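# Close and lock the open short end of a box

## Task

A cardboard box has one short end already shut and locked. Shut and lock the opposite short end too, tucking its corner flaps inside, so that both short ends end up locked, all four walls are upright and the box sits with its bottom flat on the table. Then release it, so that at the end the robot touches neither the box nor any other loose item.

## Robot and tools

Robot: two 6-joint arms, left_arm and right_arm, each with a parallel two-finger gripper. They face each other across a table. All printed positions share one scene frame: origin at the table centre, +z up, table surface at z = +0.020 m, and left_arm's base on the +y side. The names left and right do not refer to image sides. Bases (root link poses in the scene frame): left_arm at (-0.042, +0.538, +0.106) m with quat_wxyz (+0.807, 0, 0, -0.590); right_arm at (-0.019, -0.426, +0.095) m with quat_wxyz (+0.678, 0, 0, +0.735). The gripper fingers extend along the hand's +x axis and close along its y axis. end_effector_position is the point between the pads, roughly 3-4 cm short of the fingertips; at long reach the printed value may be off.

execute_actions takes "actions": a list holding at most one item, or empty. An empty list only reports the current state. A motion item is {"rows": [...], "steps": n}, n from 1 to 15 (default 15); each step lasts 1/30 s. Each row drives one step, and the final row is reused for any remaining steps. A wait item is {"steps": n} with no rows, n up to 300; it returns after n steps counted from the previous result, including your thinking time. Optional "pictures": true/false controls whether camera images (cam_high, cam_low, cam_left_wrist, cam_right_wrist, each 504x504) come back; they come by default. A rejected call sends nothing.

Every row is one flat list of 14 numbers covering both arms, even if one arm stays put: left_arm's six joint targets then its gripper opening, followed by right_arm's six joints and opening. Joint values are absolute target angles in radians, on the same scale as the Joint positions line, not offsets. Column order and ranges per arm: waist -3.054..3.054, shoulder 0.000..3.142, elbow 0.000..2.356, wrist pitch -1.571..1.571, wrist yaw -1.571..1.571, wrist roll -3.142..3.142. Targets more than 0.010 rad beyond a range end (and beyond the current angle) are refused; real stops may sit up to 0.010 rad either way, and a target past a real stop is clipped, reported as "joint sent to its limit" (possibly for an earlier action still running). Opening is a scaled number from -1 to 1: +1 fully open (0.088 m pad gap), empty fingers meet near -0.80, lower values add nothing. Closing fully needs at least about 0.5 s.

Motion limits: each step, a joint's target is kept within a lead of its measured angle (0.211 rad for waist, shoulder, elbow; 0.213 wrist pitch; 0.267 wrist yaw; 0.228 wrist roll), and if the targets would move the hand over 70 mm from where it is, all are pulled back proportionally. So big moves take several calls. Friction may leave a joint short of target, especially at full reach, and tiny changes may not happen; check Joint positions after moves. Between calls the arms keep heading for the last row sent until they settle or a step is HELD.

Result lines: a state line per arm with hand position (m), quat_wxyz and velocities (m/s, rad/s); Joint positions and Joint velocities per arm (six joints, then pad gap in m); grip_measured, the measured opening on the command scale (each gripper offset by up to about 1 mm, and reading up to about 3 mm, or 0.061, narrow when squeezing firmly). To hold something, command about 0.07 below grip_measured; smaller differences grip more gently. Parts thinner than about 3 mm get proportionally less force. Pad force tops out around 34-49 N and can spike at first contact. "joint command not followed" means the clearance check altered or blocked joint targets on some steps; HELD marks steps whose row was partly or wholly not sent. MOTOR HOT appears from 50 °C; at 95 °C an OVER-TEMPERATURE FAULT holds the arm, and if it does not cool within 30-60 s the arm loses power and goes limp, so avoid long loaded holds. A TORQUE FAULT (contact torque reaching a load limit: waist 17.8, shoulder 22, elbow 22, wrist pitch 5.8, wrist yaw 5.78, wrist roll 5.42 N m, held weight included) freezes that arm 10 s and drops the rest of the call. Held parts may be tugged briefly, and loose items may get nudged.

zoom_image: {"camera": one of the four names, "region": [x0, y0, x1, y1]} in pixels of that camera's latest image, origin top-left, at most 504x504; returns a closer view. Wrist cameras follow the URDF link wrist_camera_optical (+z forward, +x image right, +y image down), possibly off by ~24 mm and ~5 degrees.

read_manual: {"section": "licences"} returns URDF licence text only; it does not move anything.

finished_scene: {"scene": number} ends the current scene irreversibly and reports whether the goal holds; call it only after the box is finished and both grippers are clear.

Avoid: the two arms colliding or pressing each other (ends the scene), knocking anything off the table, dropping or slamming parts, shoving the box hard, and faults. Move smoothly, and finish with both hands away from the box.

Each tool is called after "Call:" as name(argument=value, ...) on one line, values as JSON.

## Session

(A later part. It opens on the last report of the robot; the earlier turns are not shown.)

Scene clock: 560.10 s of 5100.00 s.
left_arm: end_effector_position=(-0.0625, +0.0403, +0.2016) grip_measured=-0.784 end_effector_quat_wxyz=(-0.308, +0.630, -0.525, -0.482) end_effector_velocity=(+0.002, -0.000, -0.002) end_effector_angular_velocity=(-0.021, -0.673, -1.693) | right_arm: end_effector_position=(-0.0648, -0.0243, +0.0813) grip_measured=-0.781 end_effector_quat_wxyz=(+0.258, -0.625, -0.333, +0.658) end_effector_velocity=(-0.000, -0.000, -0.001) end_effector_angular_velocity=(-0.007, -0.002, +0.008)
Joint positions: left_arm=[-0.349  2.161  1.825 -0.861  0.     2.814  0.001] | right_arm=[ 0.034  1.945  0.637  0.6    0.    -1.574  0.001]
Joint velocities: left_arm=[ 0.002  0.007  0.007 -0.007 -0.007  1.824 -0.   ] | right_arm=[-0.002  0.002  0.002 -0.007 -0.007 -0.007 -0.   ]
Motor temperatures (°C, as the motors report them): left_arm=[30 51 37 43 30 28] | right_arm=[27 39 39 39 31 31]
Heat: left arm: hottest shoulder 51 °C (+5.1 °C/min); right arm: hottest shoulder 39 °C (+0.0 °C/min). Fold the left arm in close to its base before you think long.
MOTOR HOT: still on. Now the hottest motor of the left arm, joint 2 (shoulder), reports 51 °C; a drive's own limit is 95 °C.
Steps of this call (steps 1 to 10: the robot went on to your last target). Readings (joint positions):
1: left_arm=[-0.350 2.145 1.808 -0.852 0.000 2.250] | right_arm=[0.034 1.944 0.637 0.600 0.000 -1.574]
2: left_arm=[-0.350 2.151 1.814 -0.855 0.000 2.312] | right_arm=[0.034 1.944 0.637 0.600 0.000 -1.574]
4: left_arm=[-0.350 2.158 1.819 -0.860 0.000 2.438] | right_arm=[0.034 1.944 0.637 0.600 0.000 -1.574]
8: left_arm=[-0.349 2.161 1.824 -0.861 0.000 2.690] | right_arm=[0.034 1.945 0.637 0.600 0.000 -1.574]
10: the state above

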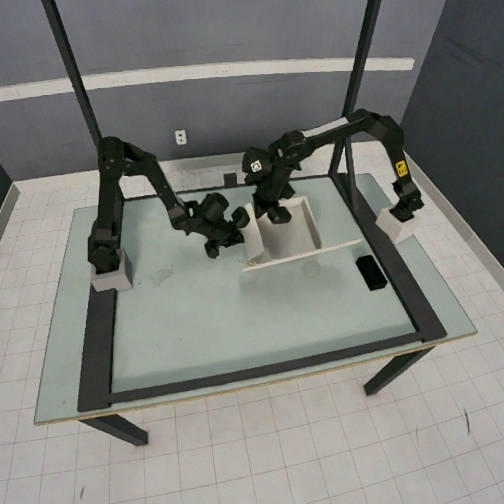

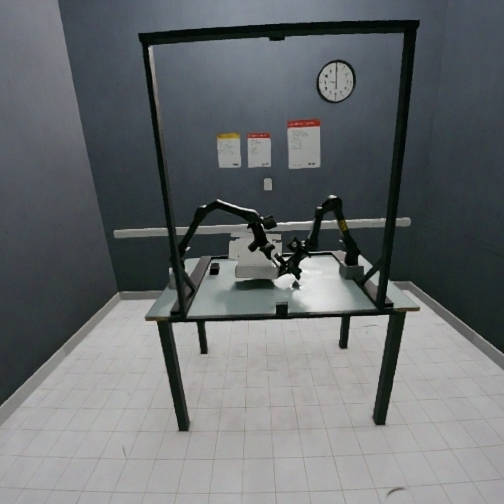

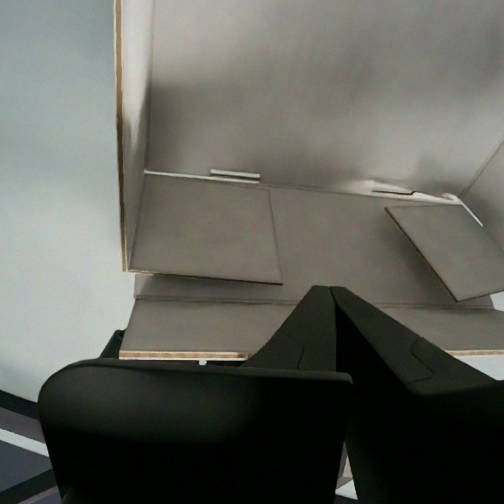

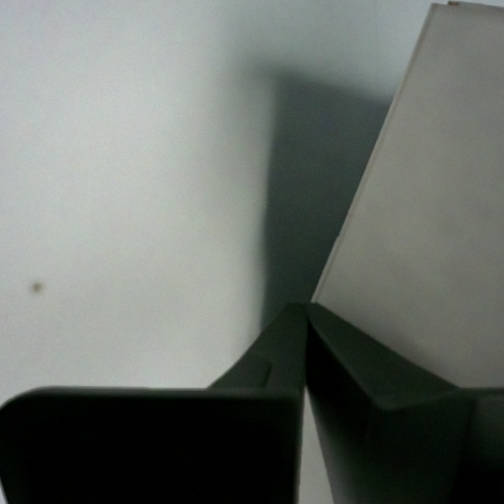

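Call:
execute_actions(actions=[{"rows": [[-0.35,2.135,1.79,-0.85,0,3.05,-0.8,0.03,1.95,0.645,0.605,0,-1.57,-0.8],[-0.35,2.11,1.755,-0.842,0,3.05,-0.8,0.03,1.95,0.645,0.605,0,-1.57,-0.8],[-0.35,2.085,1.72,-0.833,0,3.05,-0.8,0.03,1.95,0.645,0.605,0,-1.57,-0.8],[-0.35,2.06,1.685,-0.825,0,3.05,-0.8,0.03,1.95,0.645,0.605,0,-1.57,-0.8],[-0.35,2.035,1.65,-0.815,0,3.05,-0.8,0.03,1.95,0.645,0.605,0,-1.57,-0.8]], "steps": 12}])

Call:
zoom_image(camera="cam_high", region=[190, 150, 390, 300])

Scene clock: 562.93 s of 5100.00 s.
left_arm: end_effector_position=(-0.0615, +0.0683, +0.2024) grip_measured=-0.784 end_effector_quat_wxyz=(-0.382, +0.589, -0.575, -0.421) end_effector_velocity=(-0.004, +0.008, +0.012) end_effector_angular_velocity=(-0.022, +0.002, +0.011) | right_arm: end_effector_position=(-0.0647, -0.0237, +0.0820) grip_measured=-0.781 end_effector_quat_wxyz=(+0.259, -0.624, -0.334, +0.657) end_effector_velocity=(-0.000, +0.000, +0.001) end_effector_angular_velocity=(+0.009, -0.011, +0.017)
Joint positions: left_arm=[-0.35   2.053  1.666 -0.82   0.     3.046  0.001] | right_arm=[ 0.034  1.945  0.637  0.604  0.    -1.574  0.001]
Joint velocities: left_arm=[-0.012 -0.056 -0.042  0.007 -0.007 -0.022 -0.   ] | right_arm=[-0.002 -0.002 -0.002  0.007 -0.007 -0.022  0.   ]
Motor temperatures (°C, as the motors report them): left_arm=[30 51 38 42 30 28] | right_arm=[27 39 39 39 31 31]
Heat: left arm: hottest shoulder 51 °C (+4.1 °C/min); right arm: hottest shoulder 39 °C (+0.0 °C/min). Fold the left arm in close to its base before you think long.
MOTOR HOT: still on. Now the hottest motor of the left arm, joint 2 (shoulder), reports 51 °C; a drive's own limit is 95 °C.
Steps of this call (steps 1 to 30: the robot went on to your last target; steps 31 to 73: nothing new was sent; steps 74 to 85: all 12 steps of this action). Readings (joint positions):
74: left_arm=[-0.350 2.162 1.824 -0.862 0.000 3.046] | right_arm=[0.034 1.945 0.637 0.600 0.000 -1.574]
75: left_arm=[-0.350 2.157 1.815 -0.857 0.000 3.046] | right_arm=[0.034 1.945 0.637 0.600 0.000 -1.574]
77: left_arm=[-0.350 2.131 1.770 -0.843 0.000 3.046] | right_arm=[0.034 1.945 0.637 0.602 0.000 -1.574]
81: left_arm=[-0.350 2.071 1.679 -0.828 0.000 3.046] | right_arm=[0.034 1.945 0.637 0.604 0.000 -1.574]
85: the state above

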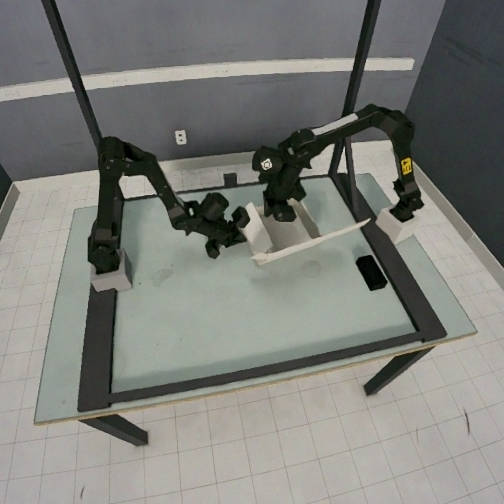

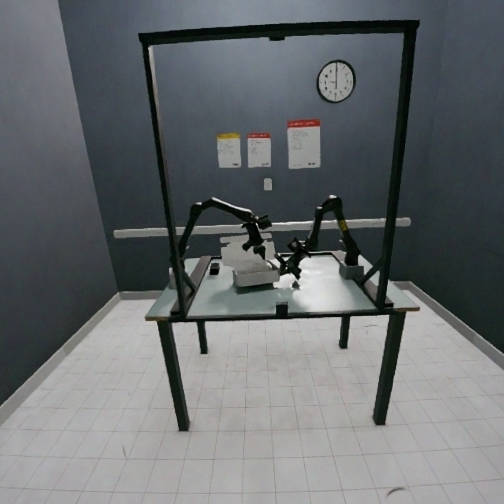

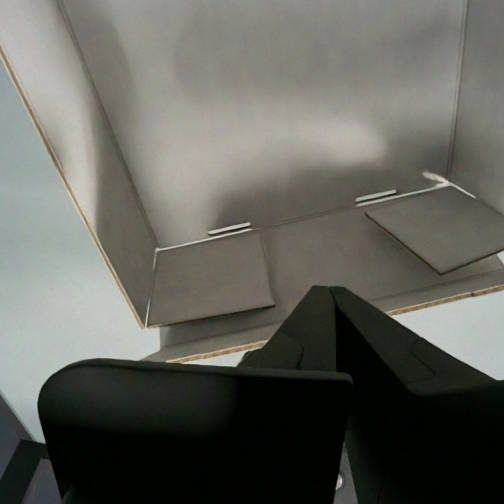

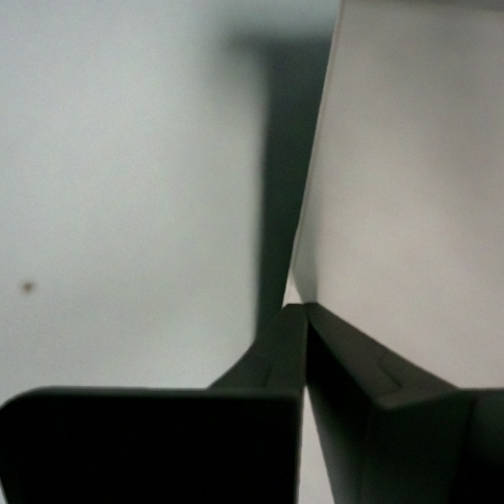

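Region (190, 150, 390, 300) of cam_high's 504x504 image, scaled by 2.520, with more detail than that image has; it fills the top 378 rows of this view, and the rest is white.

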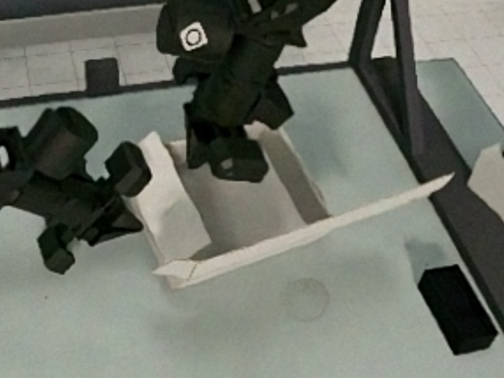

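Box is settling. Back the right arm off a bit so it drops flat.

Call:
execute_actions(actions=[{"rows": [[-0.35,2.0,1.61,-0.81,0,3.05,-0.8,0.03,1.935,0.62,0.61,0,-1.57,-0.8],[-0.35,1.97,1.57,-0.80,0,3.05,-0.8,0.03,1.92,0.60,0.62,0,-1.57,-0.8],[-0.35,1.94,1.53,-0.79,0,3.05,-0.8,0.03,1.905,0.575,0.63,0,-1.57,-0.8],[-0.35,1.92,1.50,-0.78,0,3.05,-0.8,0.03,1.89,0.55,0.64,0,-1.57,-0.8]], "steps": 15}])

Call:
zoom_image(camera="cam_high", region=[190, 150, 390, 300])

Call:
zoom_image(camera="cam_low", region=[200, 200, 340, 310])

Scene clock: 565.83 s of 5100.00 s.
left_arm: end_effector_position=(-0.0603, +0.0985, +0.2057) grip_measured=-0.784 end_effector_quat_wxyz=(-0.382, +0.588, -0.575, -0.421) end_effector_velocity=(+0.000, +0.011, -0.009) end_effector_angular_velocity=(+0.046, -0.001, +0.021) | right_arm: end_effector_position=(-0.0624, -0.0422, +0.0818) grip_measured=-0.781 end_effector_quat_wxyz=(+0.259, -0.624, -0.334, +0.657) end_effector_velocity=(-0.002, -0.003, +0.001) end_effector_angular_velocity=(-0.005, +0.019, +0.010)
Joint positions: left_arm=[-0.35   1.935  1.51  -0.783  0.     3.046  0.001] | right_arm=[ 0.033  1.901  0.559  0.638  0.    -1.574  0.001]
Joint velocities: left_arm=[-0.002 -0.002 -0.027 -0.022 -0.007 -0.022 -0.   ] | right_arm=[-0.002 -0.012 -0.007 -0.007 -0.022  0.007 -0.   ]
Motor temperatures (°C, as the motors report them): left_arm=[30 52 37 42 30 28] | right_arm=[27 39 39 39 31 31]
Heat: left arm: hottest shoulder 52 °C (+6.1 °C/min); right arm: hottest shoulder 39 °C (+0.0 °C/min). Fold the left arm in close to its base before you think long.
MOTOR HOT: still on. Now the hottest motor of the left arm, joint 2 (shoulder), reports 52 °C; a drive's own limit is 95 °C.
Steps of this call (steps 1 to 15: the robot went on to your last target; steps 16 to 72: nothing new was sent; steps 73 to 87: all 15 steps of this action). Readings (joint positions):
73: left_arm=[-0.350 2.048 1.656 -0.815 0.000 3.046] | right_arm=[0.033 1.945 0.637 0.604 0.000 -1.574]
74: left_arm=[-0.350 2.038 1.641 -0.807 0.000 3.046] | right_arm=[0.033 1.944 0.634 0.608 0.000 -1.574]
76: left_arm=[-0.350 1.998 1.584 -0.803 0.000 3.046] | right_arm=[0.033 1.931 0.610 0.621 0.000 -1.574]
80: left_arm=[-0.350 1.944 1.523 -0.787 0.000 3.046] | right_arm=[0.033 1.907 0.566 0.632 0.000 -1.574]
87: the state above

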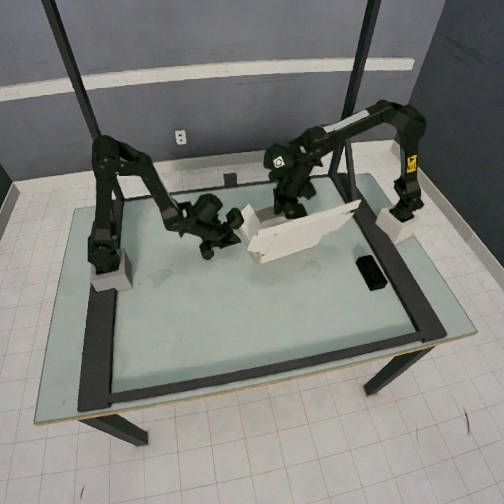

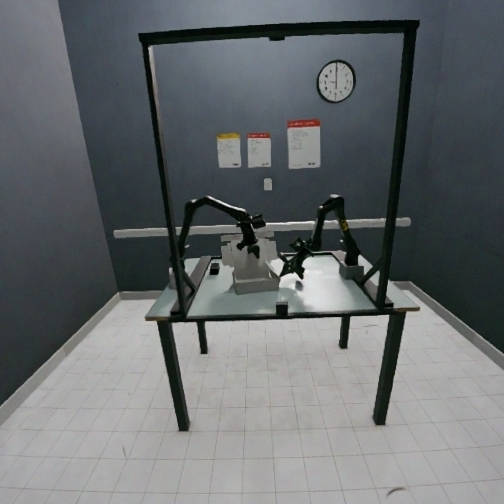

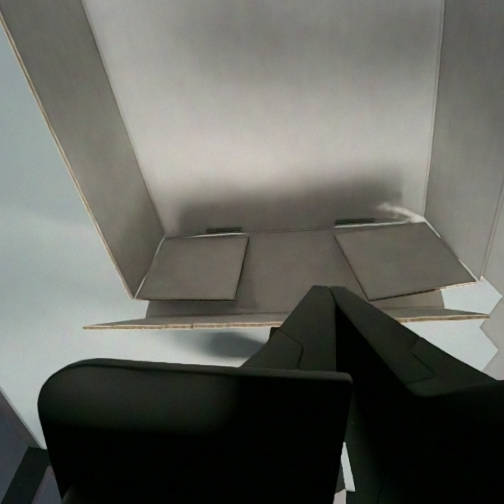

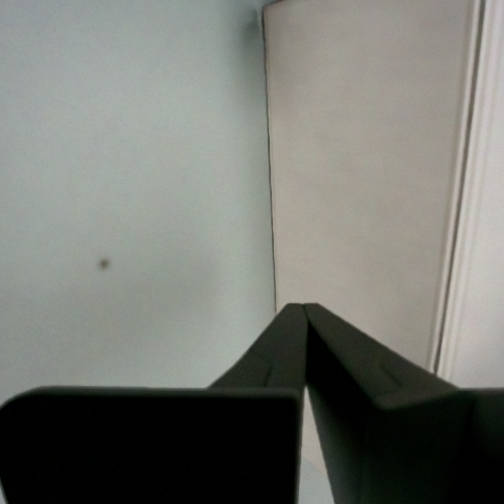

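Region (190, 150, 390, 300) of cam_high's 504x504 image, scaled by 2.520, with more detail than that image has; it fills the top 378 rows of this view, and the rest is white.

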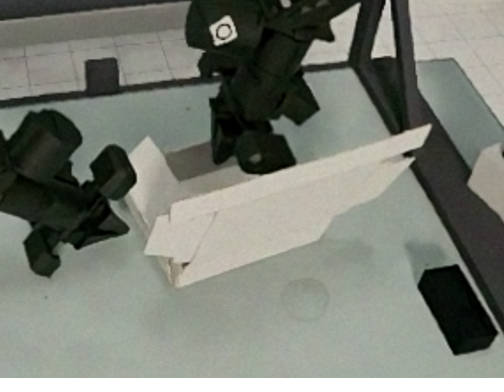

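Region (200, 200, 340, 310) of cam_low's 504x504 image, scaled by 3.600, with more detail than that image has; it fills the top 396 rows of this view, and the rest is white.

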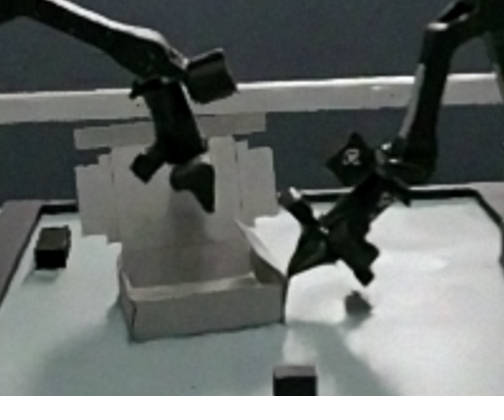

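Call:
execute_actions(actions=[{"rows": [[-0.36,1.92,1.50,-0.78,0,3.05,-0.8,0.04,1.89,0.55,0.64,0,-1.57,-0.8],[-0.37,1.92,1.50,-0.78,0,3.05,-0.8,0.05,1.89,0.55,0.64,0,-1.57,-0.8],[-0.38,1.92,1.50,-0.78,0,3.05,-0.8,0.06,1.89,0.55,0.64,0,-1.57,-0.8],[-0.39,1.92,1.50,-0.78,0,3.0,-0.8,0.07,1.89,0.55,0.64,0,-1.57,-0.8],[-0.40,1.92,1.50,-0.78,0,3.0,-0.8,0.08,1.89,0.55,0.64,0,-1.57,-0.8],[-0.41,1.92,1.50,-0.78,0,2.95,-0.8,0.09,1.89,0.55,0.64,0,-1.57,-0.8],[-0.42,1.92,1.50,-0.78,0,2.95,-0.8,0.10,1.90,0.57,0.635,0,-1.57,-0.8],[-0.42,1.92,1.50,-0.78,0,2.9,-0.8,0.103,1.91,0.585,0.63,0,-1.57,-0.8],[-0.42,1.92,1.50,-0.78,0,2.9,-0.8,0.103,1.92,0.60,0.622,0,-1.57,-0.8],[-0.42,1.92,1.50,-0.78,0,2.9,-0.8,0.103,1.93,0.615,0.615,0,-1.57,-0.8]], "steps": 15}])

Scene clock: 576.63 s of 5100.00 s.
left_arm: end_effector_position=(-0.0920, +0.1010, +0.2056) grip_measured=-0.784 end_effector_quat_wxyz=(-0.357, +0.593, -0.566, -0.447) end_effector_velocity=(+0.007, +0.004, -0.004) end_effector_angular_velocity=(+0.027, -0.000, +0.077) | right_arm: end_effector_position=(-0.0900, -0.0336, +0.0865) grip_measured=-0.781 end_effector_quat_wxyz=(+0.242, -0.610, -0.359, +0.664) end_effector_velocity=(-0.002, +0.008, +0.000) end_effector_angular_velocity=(-0.015, -0.015, +0.017)
Joint positions: left_arm=[-0.422  1.935  1.51  -0.783  0.     2.909  0.001] | right_arm=[ 0.1    1.916  0.605  0.621  0.    -1.574  0.001]
Joint velocities: left_arm=[ 0.007  0.002 -0.002 -0.022 -0.022 -0.066 -0.   ] | right_arm=[-0.002  0.012  0.046 -0.051 -0.007 -0.022  0.   ]
Motor temperatures (°C, as the motors report them): left_arm=[30 54 37 41 30 28] | right_arm=[27 40 38 39 31 31]
Heat: left arm: hottest shoulder 54 °C (+7.0 °C/min); right arm: hottest shoulder 40 °C (+1.0 °C/min). Fold the left arm in close to its base before you think long.
MOTOR HOT: still on. Now the hottest motor of the left arm, joint 2 (shoulder), reports 54 °C; a drive's own limit is 95 °C.
Steps of this call (steps 1 to 15: the robot went on to your last target; steps 16 to 90: nothing new was sent; then 7.30 s passed at rest; steps 91 to 105: all 15 steps of this action). Readings (joint positions):
91: left_arm=[-0.350 1.935 1.510 -0.783 0.000 3.046] | right_arm=[0.034 1.901 0.558 0.638 0.000 -1.574]
92: left_arm=[-0.351 1.935 1.510 -0.783 0.000 3.046] | right_arm=[0.034 1.901 0.558 0.638 0.000 -1.574]
94: left_arm=[-0.360 1.935 1.510 -0.783 0.000 3.042] | right_arm=[0.042 1.901 0.558 0.638 0.000 -1.574]
98: left_arm=[-0.398 1.935 1.510 -0.783 0.000 2.973] | right_arm=[0.080 1.901 0.559 0.638 0.000 -1.574]
105: the state above

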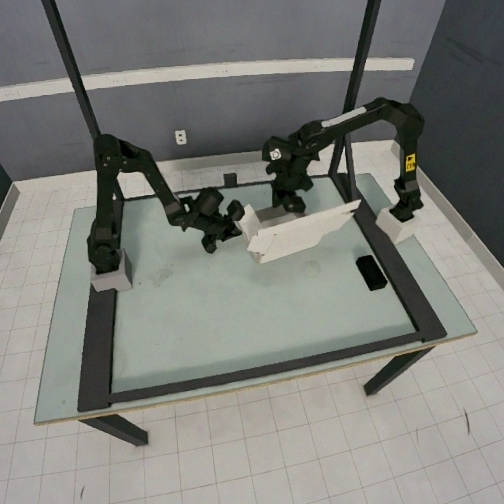

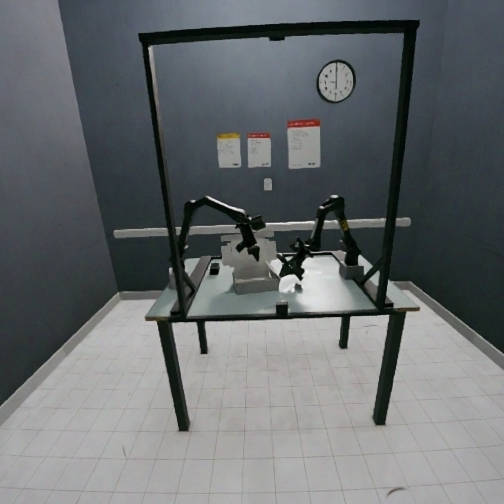

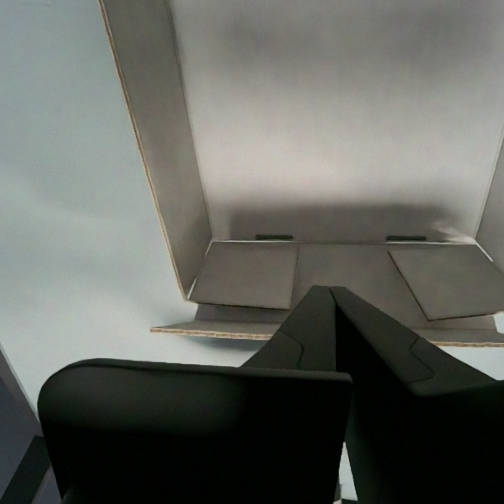

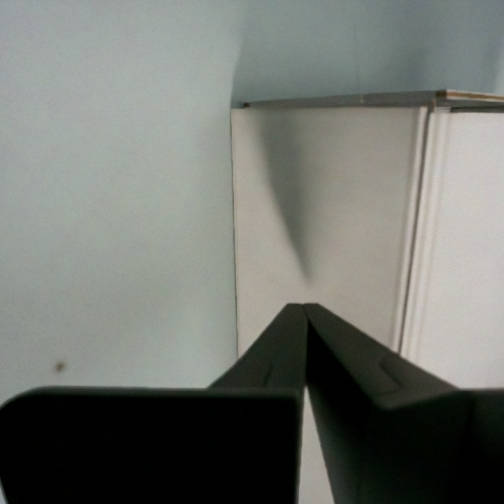

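Call:
execute_actions(actions=[{"rows": [[-0.42,1.94,1.53,-0.787,0,2.9,-0.8,0.103,1.935,0.625,0.612,0,-1.57,-0.8],[-0.42,1.96,1.557,-0.794,0,2.9,-0.8,0.103,1.94,0.632,0.61,0,-1.57,-0.8],[-0.42,1.98,1.584,-0.801,0,2.9,-0.8,0.103,1.94,0.632,0.61,0,-1.57,-0.8],[-0.42,2.0,1.611,-0.808,0,2.9,-0.8,0.103,1.94,0.632,0.61,0,-1.57,-0.8],[-0.42,2.02,1.638,-0.815,0,2.9,-0.8,0.103,1.94,0.632,0.61,0,-1.57,-0.8],[-0.42,2.04,1.665,-0.822,0,2.9,-0.8,0.103,1.94,0.632,0.61,0,-1.57,-0.8],[-0.42,2.06,1.692,-0.829,0,2.9,-0.8,0.103,1.94,0.632,0.61,0,-1.57,-0.8],[-0.42,2.08,1.719,-0.836,0,2.9,-0.8,0.103,1.94,0.632,0.61,0,-1.57,-0.8],[-0.42,2.10,1.746,-0.843,0,2.9,-0.8,0.103,1.94,0.632,0.61,0,-1.57,-0.8],[-0.42,2.12,1.773,-0.85,0,2.9,-0.8,0.103,1.94,0.632,0.61,0,-1.57,-0.8],[-0.42,2.14,1.80,-0.857,0,2.9,-0.8,0.103,1.94,0.632,0.61,0,-1.57,-0.8],[-0.42,2.16,1.827,-0.864,0,2.9,-0.8,0.103,1.94,0.632,0.61,0,-1.57,-0.8],[-0.42,2.18,1.854,-0.871,0,2.9,-0.8,0.103,1.94,0.632,0.61,0,-1.57,-0.8],[-0.42,2.20,1.88,-0.878,0,2.9,-0.8,0.103,1.94,0.632,0.61,0,-1.57,-0.8],[-0.42,2.212,1.896,-0.883,0,2.9,-0.8,0.103,1.94,0.632,0.61,0,-1.57,-0.8]], "steps": 15}], pictures=false)

Call:
execute_actions(actions=[{"steps": 10}])

Call:
zoom_image(camera="cam_low", region=[220, 200, 340, 310])

Scene clock: 581.40 s of 5100.00 s.
left_arm: end_effector_position=(-0.0985, +0.0433, +0.2050) grip_measured=-0.784 end_effector_quat_wxyz=(-0.350, +0.597, -0.569, -0.444) end_effector_velocity=(-0.018, -0.133, -0.034) end_effector_angular_velocity=(-0.060, +0.008, +0.016) | right_arm: end_effector_position=(-0.0907, -0.0298, +0.0852) grip_measured=-0.781 end_effector_quat_wxyz=(+0.240, -0.611, -0.358, +0.664) end_effector_velocity=(+0.002, -0.002, -0.002) end_effector_angular_velocity=(-0.015, -0.013, -0.003)
Joint positions: left_arm=[-0.422  2.154  1.826 -0.863  0.     2.904  0.001] | right_arm=[ 0.1    1.929  0.623  0.612  0.    -1.574  0.001]
Joint velocities: left_arm=[-0.007  0.535  0.691 -0.095 -0.007 -0.022 -0.   ] | right_arm=[-0.002 -0.002  0.002 -0.022  0.007 -0.007 -0.   ]
Motor temperatures (°C, as the motors report them): left_arm=[30 54 37 41 30 28] | right_arm=[27 39 38 39 31 31]
Heat: left arm: hottest shoulder 54 °C (+7.1 °C/min); right arm: hottest shoulder 39 °C (-1.0 °C/min). Fold the left arm in close to its base before you think long.
MOTOR HOT: still on. Now the hottest motor of the left arm, joint 2 (shoulder), reports 54 °C; a drive's own limit is 95 °C.
Steps of this call (steps 1 to 15: the robot went on to your last target; steps 16 to 90: nothing new was sent; then 1.27 s passed at rest; steps 91 to 105: all 15 steps of this action). Readings (joint positions):
91: left_arm=[-0.422 1.935 1.510 -0.783 0.000 2.904] | right_arm=[0.100 1.920 0.607 0.616 0.000 -1.574]
92: left_arm=[-0.422 1.936 1.513 -0.784 0.000 2.904] | right_arm=[0.100 1.922 0.610 0.615 0.000 -1.574]
94: left_arm=[-0.422 1.950 1.540 -0.795 0.000 2.904] | right_arm=[0.100 1.927 0.618 0.614 0.000 -1.574]
98: left_arm=[-0.422 2.015 1.643 -0.815 0.000 2.904] | right_arm=[0.100 1.928 0.623 0.613 0.000 -1.574]
105: the state above

Scene clock: 581.73 s of 5100.00 s.
left_arm: end_effector_position=(-0.0995, +0.0343, +0.2017) grip_measured=-0.784 end_effector_quat_wxyz=(-0.351, +0.596, -0.569, -0.445) end_effector_velocity=(-0.001, -0.008, +0.012) end_effector_angular_velocity=(-0.042, +0.001, +0.007) | right_arm: end_effector_position=(-0.0907, -0.0298, +0.0852) grip_measured=-0.781 end_effector_quat_wxyz=(+0.240, -0.611, -0.358, +0.664) end_effector_velocity=(+0.001, -0.005, -0.005) end_effector_angular_velocity=(-0.028, +0.005, -0.001)
Joint positions: left_arm=[-0.422  2.197  1.882 -0.879  0.     2.904  0.001] | right_arm=[ 0.1    1.929  0.623  0.612  0.    -1.574  0.001]
Joint velocities: left_arm=[-0.002 -0.002  0.032  0.007 -0.007 -0.007 -0.   ] | right_arm=[-0.002 -0.002 -0.007 -0.022 -0.007  0.007 -0.   ]
Motor temperatures (°C, as the motors report them): left_arm=[30 54 37 41 30 28] | right_arm=[27 39 38 39 31 31]
Heat: left arm: hottest shoulder 54 °C (+7.1 °C/min); right arm: hottest shoulder 39 °C (-1.0 °C/min). Fold the left arm in close to its base before you think long.
MOTOR HOT: still on. Now the hottest motor of the left arm, joint 2 (shoulder), reports 54 °C; a drive's own limit is 95 °C.
Steps of this call (steps 1 to 10: the robot went on to your last target). Readings (joint positions):
1: left_arm=[-0.422 2.169 1.845 -0.866 0.000 2.904] | right_arm=[0.100 1.929 0.623 0.612 0.000 -1.574]
2: left_arm=[-0.422 2.181 1.859 -0.870 0.000 2.904] | right_arm=[0.100 1.929 0.623 0.612 0.000 -1.574]
4: left_arm=[-0.422 2.192 1.871 -0.877 0.000 2.904] | right_arm=[0.100 1.929 0.623 0.612 0.000 -1.574]
8: left_arm=[-0.422 2.197 1.880 -0.879 0.000 2.904] | right_arm=[0.100 1.929 0.623 0.612 0.000 -1.574]
10: the state above

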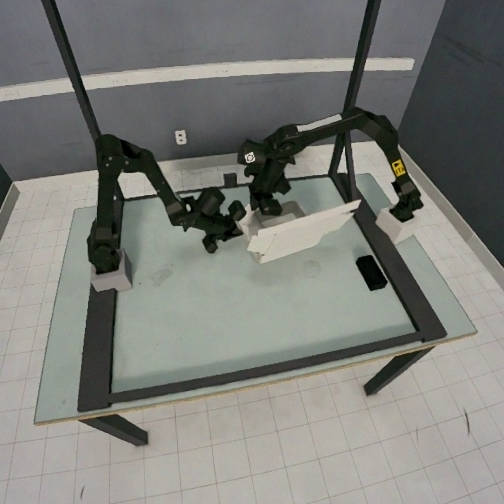

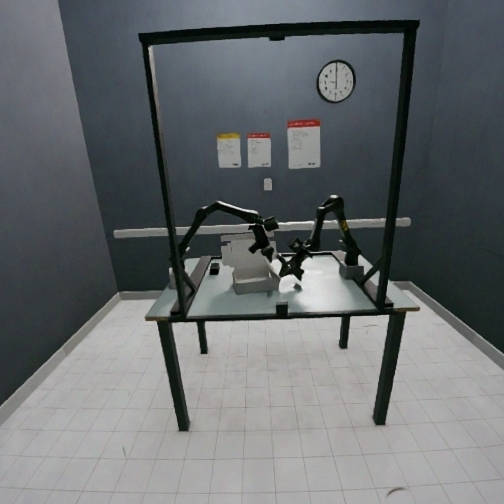

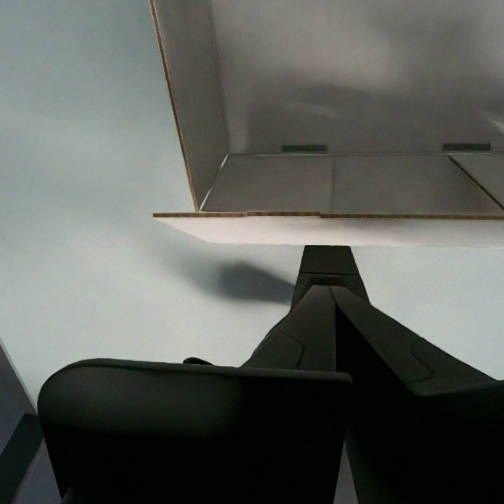

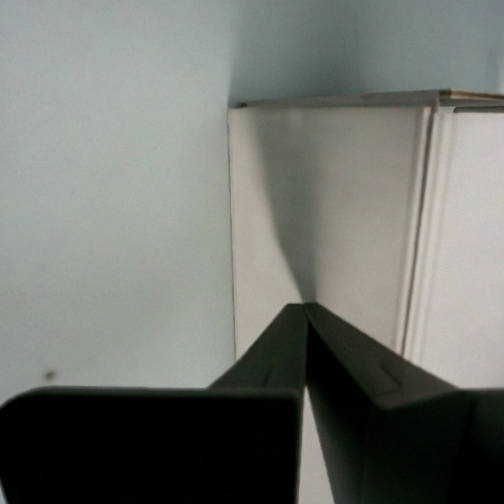

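Region (220, 200, 340, 310) of cam_low's 504x504 image, scaled by 4.200, with more detail than that image has; it fills the top 462 rows of this view, and the rest is white.

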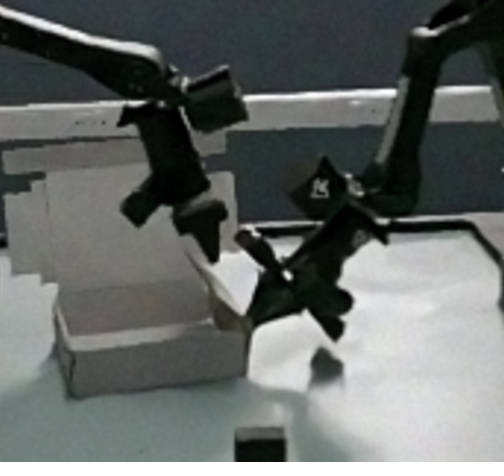

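Call:
execute_actions(actions=[{"rows": [[-0.42,2.215,1.893,-0.875,0,2.9,-0.8,0.103,1.93,0.61,0.618,0,-1.57,-0.8],[-0.42,2.22,1.888,-0.865,0,2.9,-0.8,0.103,1.92,0.595,0.625,0,-1.57,-0.8],[-0.42,2.225,1.882,-0.855,0,2.9,-0.8,0.103,1.91,0.58,0.63,0,-1.57,-0.8],[-0.42,2.23,1.875,-0.845,0,2.9,-0.8,0.103,1.90,0.565,0.635,0,-1.57,-0.8],[-0.42,2.235,1.868,-0.833,0,2.9,-0.8,0.103,1.89,0.55,0.64,0,-1.57,-0.8],[-0.42,2.24,1.86,-0.82,0,2.9,-0.8,0.103,1.88,0.535,0.645,0,-1.57,-0.8],[-0.42,2.245,1.852,-0.808,0,2.9,-0.8,0.103,1.88,0.535,0.645,0,-1.57,-0.8],[-0.42,2.25,1.844,-0.796,0,2.9,-0.8,0.103,1.88,0.535,0.645,0,-1.57,-0.8],[-0.42,2.255,1.836,-0.784,0,2.9,-0.8,0.103,1.88,0.535,0.645,0,-1.57,-0.8],[-0.42,2.26,1.828,-0.772,0,2.9,-0.8,0.103,1.88,0.535,0.645,0,-1.57,-0.8],[-0.42,2.265,1.82,-0.76,0,2.9,-0.8,0.103,1.88,0.535,0.645,0,-1.57,-0.8],[-0.42,2.27,1.812,-0.75,0,2.9,-0.8,0.103,1.88,0.535,0.645,0,-1.57,-0.8]], "steps": 15}], pictures=false)

Call:
execute_actions(actions=[{"steps": 8}])

Call:
zoom_image(camera="cam_low", region=[220, 200, 340, 310])

Scene clock: 588.73 s of 5100.00 s.
left_arm: end_effector_position=(-0.1005, +0.0253, +0.1643) grip_measured=-0.784 end_effector_quat_wxyz=(-0.350, +0.597, -0.569, -0.444) end_effector_velocity=(+0.001, +0.009, -0.058) end_effector_angular_velocity=(+0.080, -0.013, +0.007) | right_arm: end_effector_position=(-0.0871, -0.0495, +0.0822) grip_measured=-0.781 end_effector_quat_wxyz=(+0.237, -0.613, -0.355, +0.665) end_effector_velocity=(+0.000, -0.002, +0.003) end_effector_angular_velocity=(+0.004, -0.010, +0.002)
Joint positions: left_arm=[-0.422  2.254  1.826 -0.762  0.     2.904  0.001] | right_arm=[ 0.1    1.891  0.544  0.643  0.    -1.574  0.001]
Joint velocities: left_arm=[-0.002  0.071 -0.09   0.081 -0.007 -0.007 -0.   ] | right_arm=[ 0.002 -0.017 -0.007 -0.007  0.007 -0.007 -0.   ]
Motor temperatures (°C, as the motors report them): left_arm=[30 54 38 40 30 28] | right_arm=[27 39 38 39 31 31]
Heat: left arm: hottest shoulder 54 °C (+6.1 °C/min); right arm: hottest shoulder 39 °C (-1.0 °C/min). Fold the left arm in close to its base before you think long.
MOTOR HOT: still on. Now the hottest motor of the left arm, joint 2 (shoulder), reports 54 °C; a drive's own limit is 95 °C.
Steps of this call (steps 1 to 30: the robot went on to your last target; steps 31 to 90: nothing new was sent; then 3.50 s passed at rest; steps 91 to 105: all 15 steps of this action). Readings (joint positions):
91: left_arm=[-0.422 2.198 1.884 -0.880 0.000 2.904] | right_arm=[0.100 1.929 0.623 0.612 0.000 -1.574]
92: left_arm=[-0.422 2.198 1.884 -0.880 0.000 2.904] | right_arm=[0.100 1.929 0.621 0.613 0.000 -1.574]
94: left_arm=[-0.422 2.203 1.884 -0.868 0.000 2.904] | right_arm=[0.100 1.926 0.608 0.623 0.000 -1.574]
98: left_arm=[-0.422 2.219 1.874 -0.827 0.000 2.904] | right_arm=[0.100 1.901 0.557 0.635 0.000 -1.574]
105: the state above

Scene clock: 589.00 s of 5100.00 s.
left_arm: end_effector_position=(-0.1006, +0.0246, +0.1631) grip_measured=-0.784 end_effector_quat_wxyz=(-0.349, +0.597, -0.570, -0.443) end_effector_velocity=(+0.002, -0.001, +0.001) end_effector_angular_velocity=(-0.009, -0.017, +0.013) | right_arm: end_effector_position=(-0.0871, -0.0498, +0.0820) grip_measured=-0.781 end_effector_quat_wxyz=(+0.237, -0.613, -0.354, +0.665) end_effector_velocity=(+0.000, -0.002, -0.001) end_effector_angular_velocity=(-0.003, -0.024, +0.027)
Joint positions: left_arm=[-0.422  2.256  1.822 -0.754  0.     2.904  0.001] | right_arm=[ 0.1    1.89   0.543  0.643  0.    -1.574  0.001]
Joint velocities: left_arm=[-0.002 -0.002 -0.002  0.007 -0.022 -0.007 -0.   ] | right_arm=[-0.002 -0.002 -0.002 -0.007 -0.007 -0.037 -0.   ]
Motor temperatures (°C, as the motors report them): left_arm=[30 54 38 40 30 28] | right_arm=[27 39 38 39 31 31]
Heat: left arm: hottest shoulder 54 °C (+6.0 °C/min); right arm: hottest shoulder 39 °C (-1.0 °C/min). Fold the left arm in close to its base before you think long.
MOTOR HOT: still on. Now the hottest motor of the left arm, joint 2 (shoulder), reports 54 °C; a drive's own limit is 95 °C.
Steps of this call (steps 1 to 8: the robot went on to your last target). Readings (joint positions):
1: left_arm=[-0.422 2.256 1.824 -0.760 0.000 2.904] | right_arm=[0.100 1.891 0.544 0.643 0.000 -1.574]
2: left_arm=[-0.422 2.256 1.824 -0.757 0.000 2.904] | right_arm=[0.100 1.890 0.544 0.643 0.000 -1.574]
4: left_arm=[-0.422 2.256 1.824 -0.754 0.000 2.904] | right_arm=[0.100 1.890 0.543 0.643 0.000 -1.574]
8: the state above

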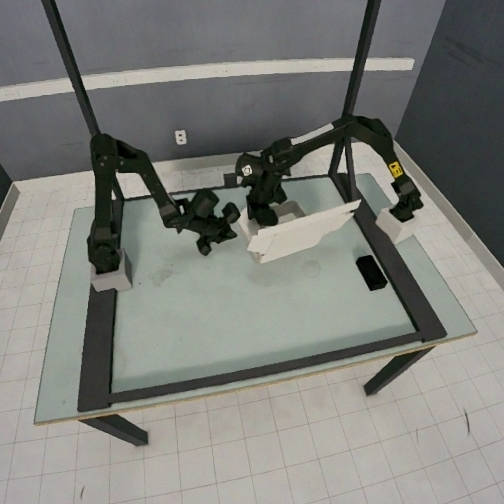

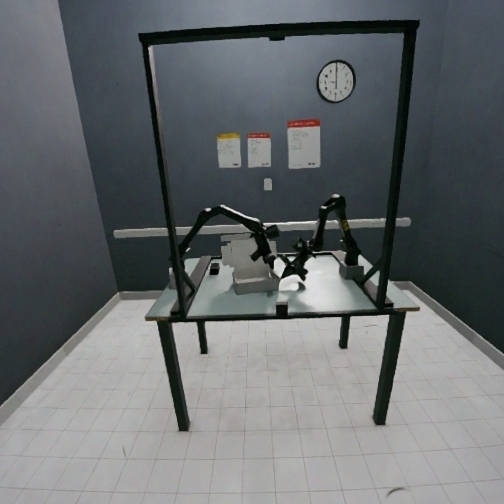

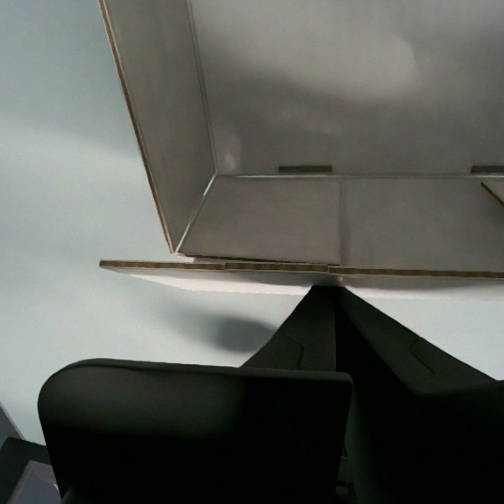

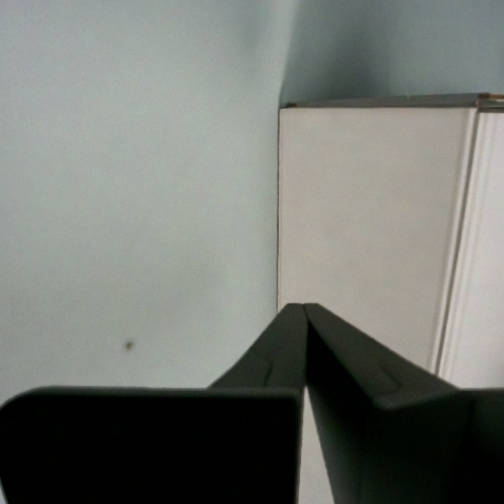

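Region (220, 200, 340, 310) of cam_low's 504x504 image, scaled by 4.200, with more detail than that image has; it fills the top 462 rows of this view, and the rest is white.

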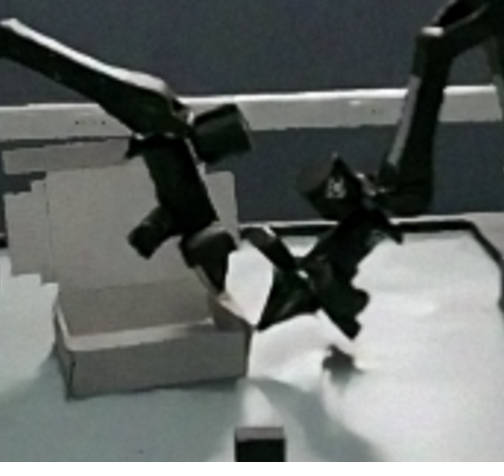

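Call:
execute_actions(actions=[{"rows": [[-0.42,2.265,1.80,-0.742,0,2.9,-0.8,0.103,1.88,0.535,0.645,0,-1.57,-0.8],[-0.42,2.262,1.79,-0.734,0,2.9,-0.8,0.103,1.88,0.535,0.645,0,-1.57,-0.8],[-0.42,2.259,1.78,-0.726,0,2.9,-0.8,0.103,1.88,0.535,0.645,0,-1.57,-0.8],[-0.42,2.256,1.77,-0.718,0,2.9,-0.8,0.103,1.88,0.535,0.645,0,-1.57,-0.8],[-0.42,2.253,1.76,-0.71,0,2.9,-0.8,0.103,1.88,0.535,0.645,0,-1.57,-0.8],[-0.42,2.25,1.75,-0.702,0,2.9,-0.8,0.103,1.88,0.535,0.645,0,-1.57,-0.8],[-0.42,2.247,1.74,-0.695,0,2.9,-0.8,0.103,1.88,0.535,0.645,0,-1.57,-0.8],[-0.42,2.244,1.73,-0.688,0,2.9,-0.8,0.103,1.88,0.535,0.645,0,-1.57,-0.8],[-0.42,2.241,1.72,-0.681,0,2.9,-0.8,0.103,1.88,0.535,0.645,0,-1.57,-0.8],[-0.42,2.238,1.71,-0.675,0,2.9,-0.8,0.103,1.88,0.535,0.645,0,-1.57,-0.8],[-0.42,2.234,1.70,-0.669,0,2.9,-0.8,0.103,1.88,0.535,0.645,0,-1.57,-0.8],[-0.42,2.23,1.69,-0.664,0,2.9,-0.8,0.103,1.88,0.535,0.645,0,-1.57,-0.8]], "steps": 15}], pictures=false)

Call:
execute_actions(actions=[{"steps": 8}])

Call:
zoom_image(camera="cam_low", region=[220, 200, 340, 310])

Scene clock: 594.17 s of 5100.00 s.
left_arm: end_effector_position=(-0.1002, +0.0322, +0.1474) grip_measured=-0.784 end_effector_quat_wxyz=(-0.346, +0.598, -0.573, -0.441) end_effector_velocity=(+0.004, +0.014, -0.004) end_effector_angular_velocity=(+0.008, +0.001, +0.026) | right_arm: end_effector_position=(-0.0871, -0.0498, +0.0820) grip_measured=-0.781 end_effector_quat_wxyz=(+0.237, -0.613, -0.354, +0.665) end_effector_velocity=(+0.000, -0.003, -0.002) end_effector_angular_velocity=(-0.012, -0.003, +0.008)
Joint positions: left_arm=[-0.422  2.234  1.719 -0.664  0.002  2.904  0.001] | right_arm=[ 0.1    1.89   0.543  0.643  0.    -1.574  0.001]
Joint velocities: left_arm=[ 0.002 -0.046 -0.09   0.037 -0.007 -0.022  0.   ] | right_arm=[-0.002 -0.002 -0.007 -0.007 -0.007 -0.007 -0.   ]
Motor temperatures (°C, as the motors report them): left_arm=[30 54 38 40 30 28] | right_arm=[27 40 38 39 31 31]
Heat: left arm: hottest shoulder 54 °C (+6.0 °C/min); right arm: hottest shoulder 40 °C (+1.0 °C/min). Fold the left arm in close to its base before you think long.
MOTOR HOT: still on. Now the hottest motor of the left arm, joint 2 (shoulder), reports 54 °C; a drive's own limit is 95 °C.
Steps of this call (steps 1 to 15: the robot went on to your last target; steps 16 to 90: nothing new was sent; then 1.67 s passed at rest; steps 91 to 105: all 15 steps of this action). Readings (joint positions):
91: left_arm=[-0.422 2.256 1.820 -0.751 0.000 2.904] | right_arm=[0.100 1.890 0.543 0.643 0.000 -1.574]
92: left_arm=[-0.422 2.256 1.816 -0.747 0.000 2.904] | right_arm=[0.100 1.890 0.543 0.643 0.000 -1.574]
94: left_arm=[-0.422 2.256 1.805 -0.735 0.000 2.904] | right_arm=[0.100 1.890 0.543 0.643 0.000 -1.574]
98: left_arm=[-0.422 2.255 1.773 -0.705 0.001 2.904] | right_arm=[0.100 1.890 0.543 0.643 0.000 -1.574]
105: the state above

Scene clock: 594.43 s of 5100.00 s.
left_arm: end_effector_position=(-0.1001, +0.0325, +0.1472) grip_measured=-0.784 end_effector_quat_wxyz=(-0.345, +0.598, -0.573, -0.441) end_effector_velocity=(+0.000, +0.005, -0.003) end_effector_angular_velocity=(+0.014, -0.025, -0.006) | right_arm: end_effector_position=(-0.0871, -0.0498, +0.0820) grip_measured=-0.781 end_effector_quat_wxyz=(+0.237, -0.613, -0.354, +0.665) end_effector_velocity=(+0.000, -0.002, -0.001) end_effector_angular_velocity=(-0.007, -0.002, +0.008)
Joint positions: left_arm=[-0.422  2.231  1.713 -0.658  0.002  2.904  0.001] | right_arm=[ 0.1    1.89   0.543  0.643  0.    -1.574  0.001]
Joint velocities: left_arm=[-0.007 -0.002 -0.012 -0.007 -0.022  0.007 -0.   ] | right_arm=[-0.002 -0.002 -0.002 -0.007 -0.007 -0.007  0.   ]
Motor temperatures (°C, as the motors report them): left_arm=[30 54 38 40 30 28] | right_arm=[27 40 38 39 31 31]
Heat: left arm: hottest shoulder 54 °C (+6.1 °C/min); right arm: hottest shoulder 40 °C (+1.0 °C/min). Fold the left arm in close to its base before you think long.
MOTOR HOT: still on. Now the hottest motor of the left arm, joint 2 (shoulder), reports 54 °C; a drive's own limit is 95 °C.
Steps of this call (steps 1 to 8: the robot went on to your last target). Readings (joint positions):
1: left_arm=[-0.422 2.233 1.717 -0.662 0.002 2.904] | right_arm=[0.100 1.890 0.543 0.643 0.000 -1.574]
2: left_arm=[-0.422 2.232 1.716 -0.660 0.002 2.904] | right_arm=[0.100 1.890 0.543 0.643 0.000 -1.574]
4: left_arm=[-0.422 2.232 1.714 -0.659 0.002 2.904] | right_arm=[0.100 1.890 0.543 0.643 0.000 -1.574]
8: the state above

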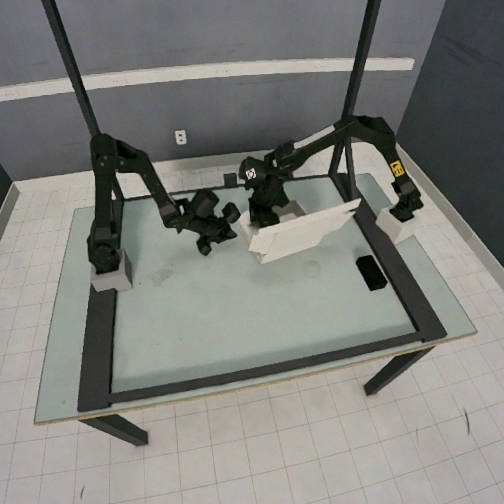

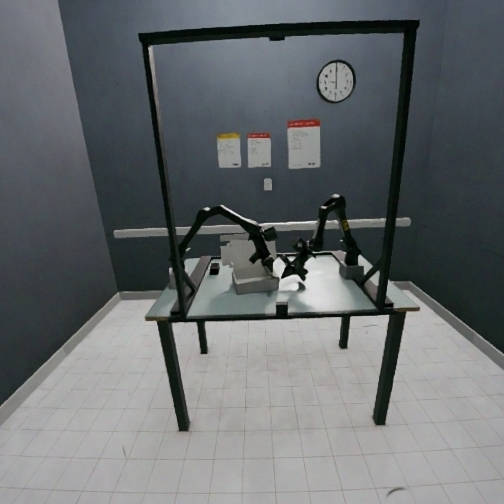

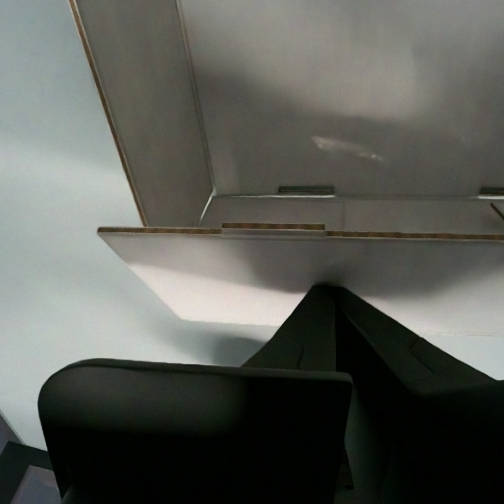

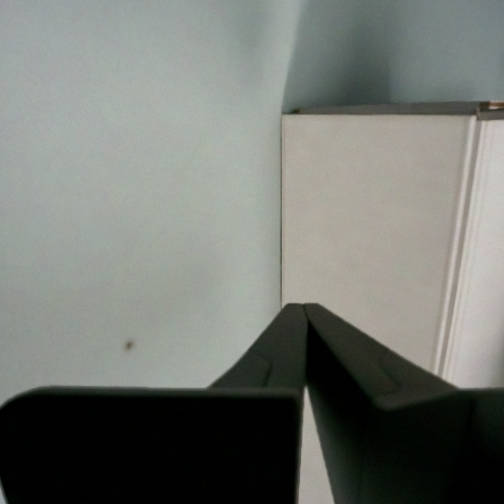

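Region (220, 200, 340, 310) of cam_low's 504x504 image, scaled by 4.200, with more detail than that image has; it fills the top 462 rows of this view, and the rest is white.

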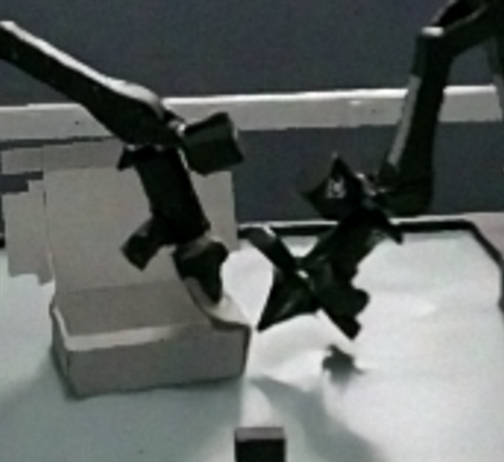

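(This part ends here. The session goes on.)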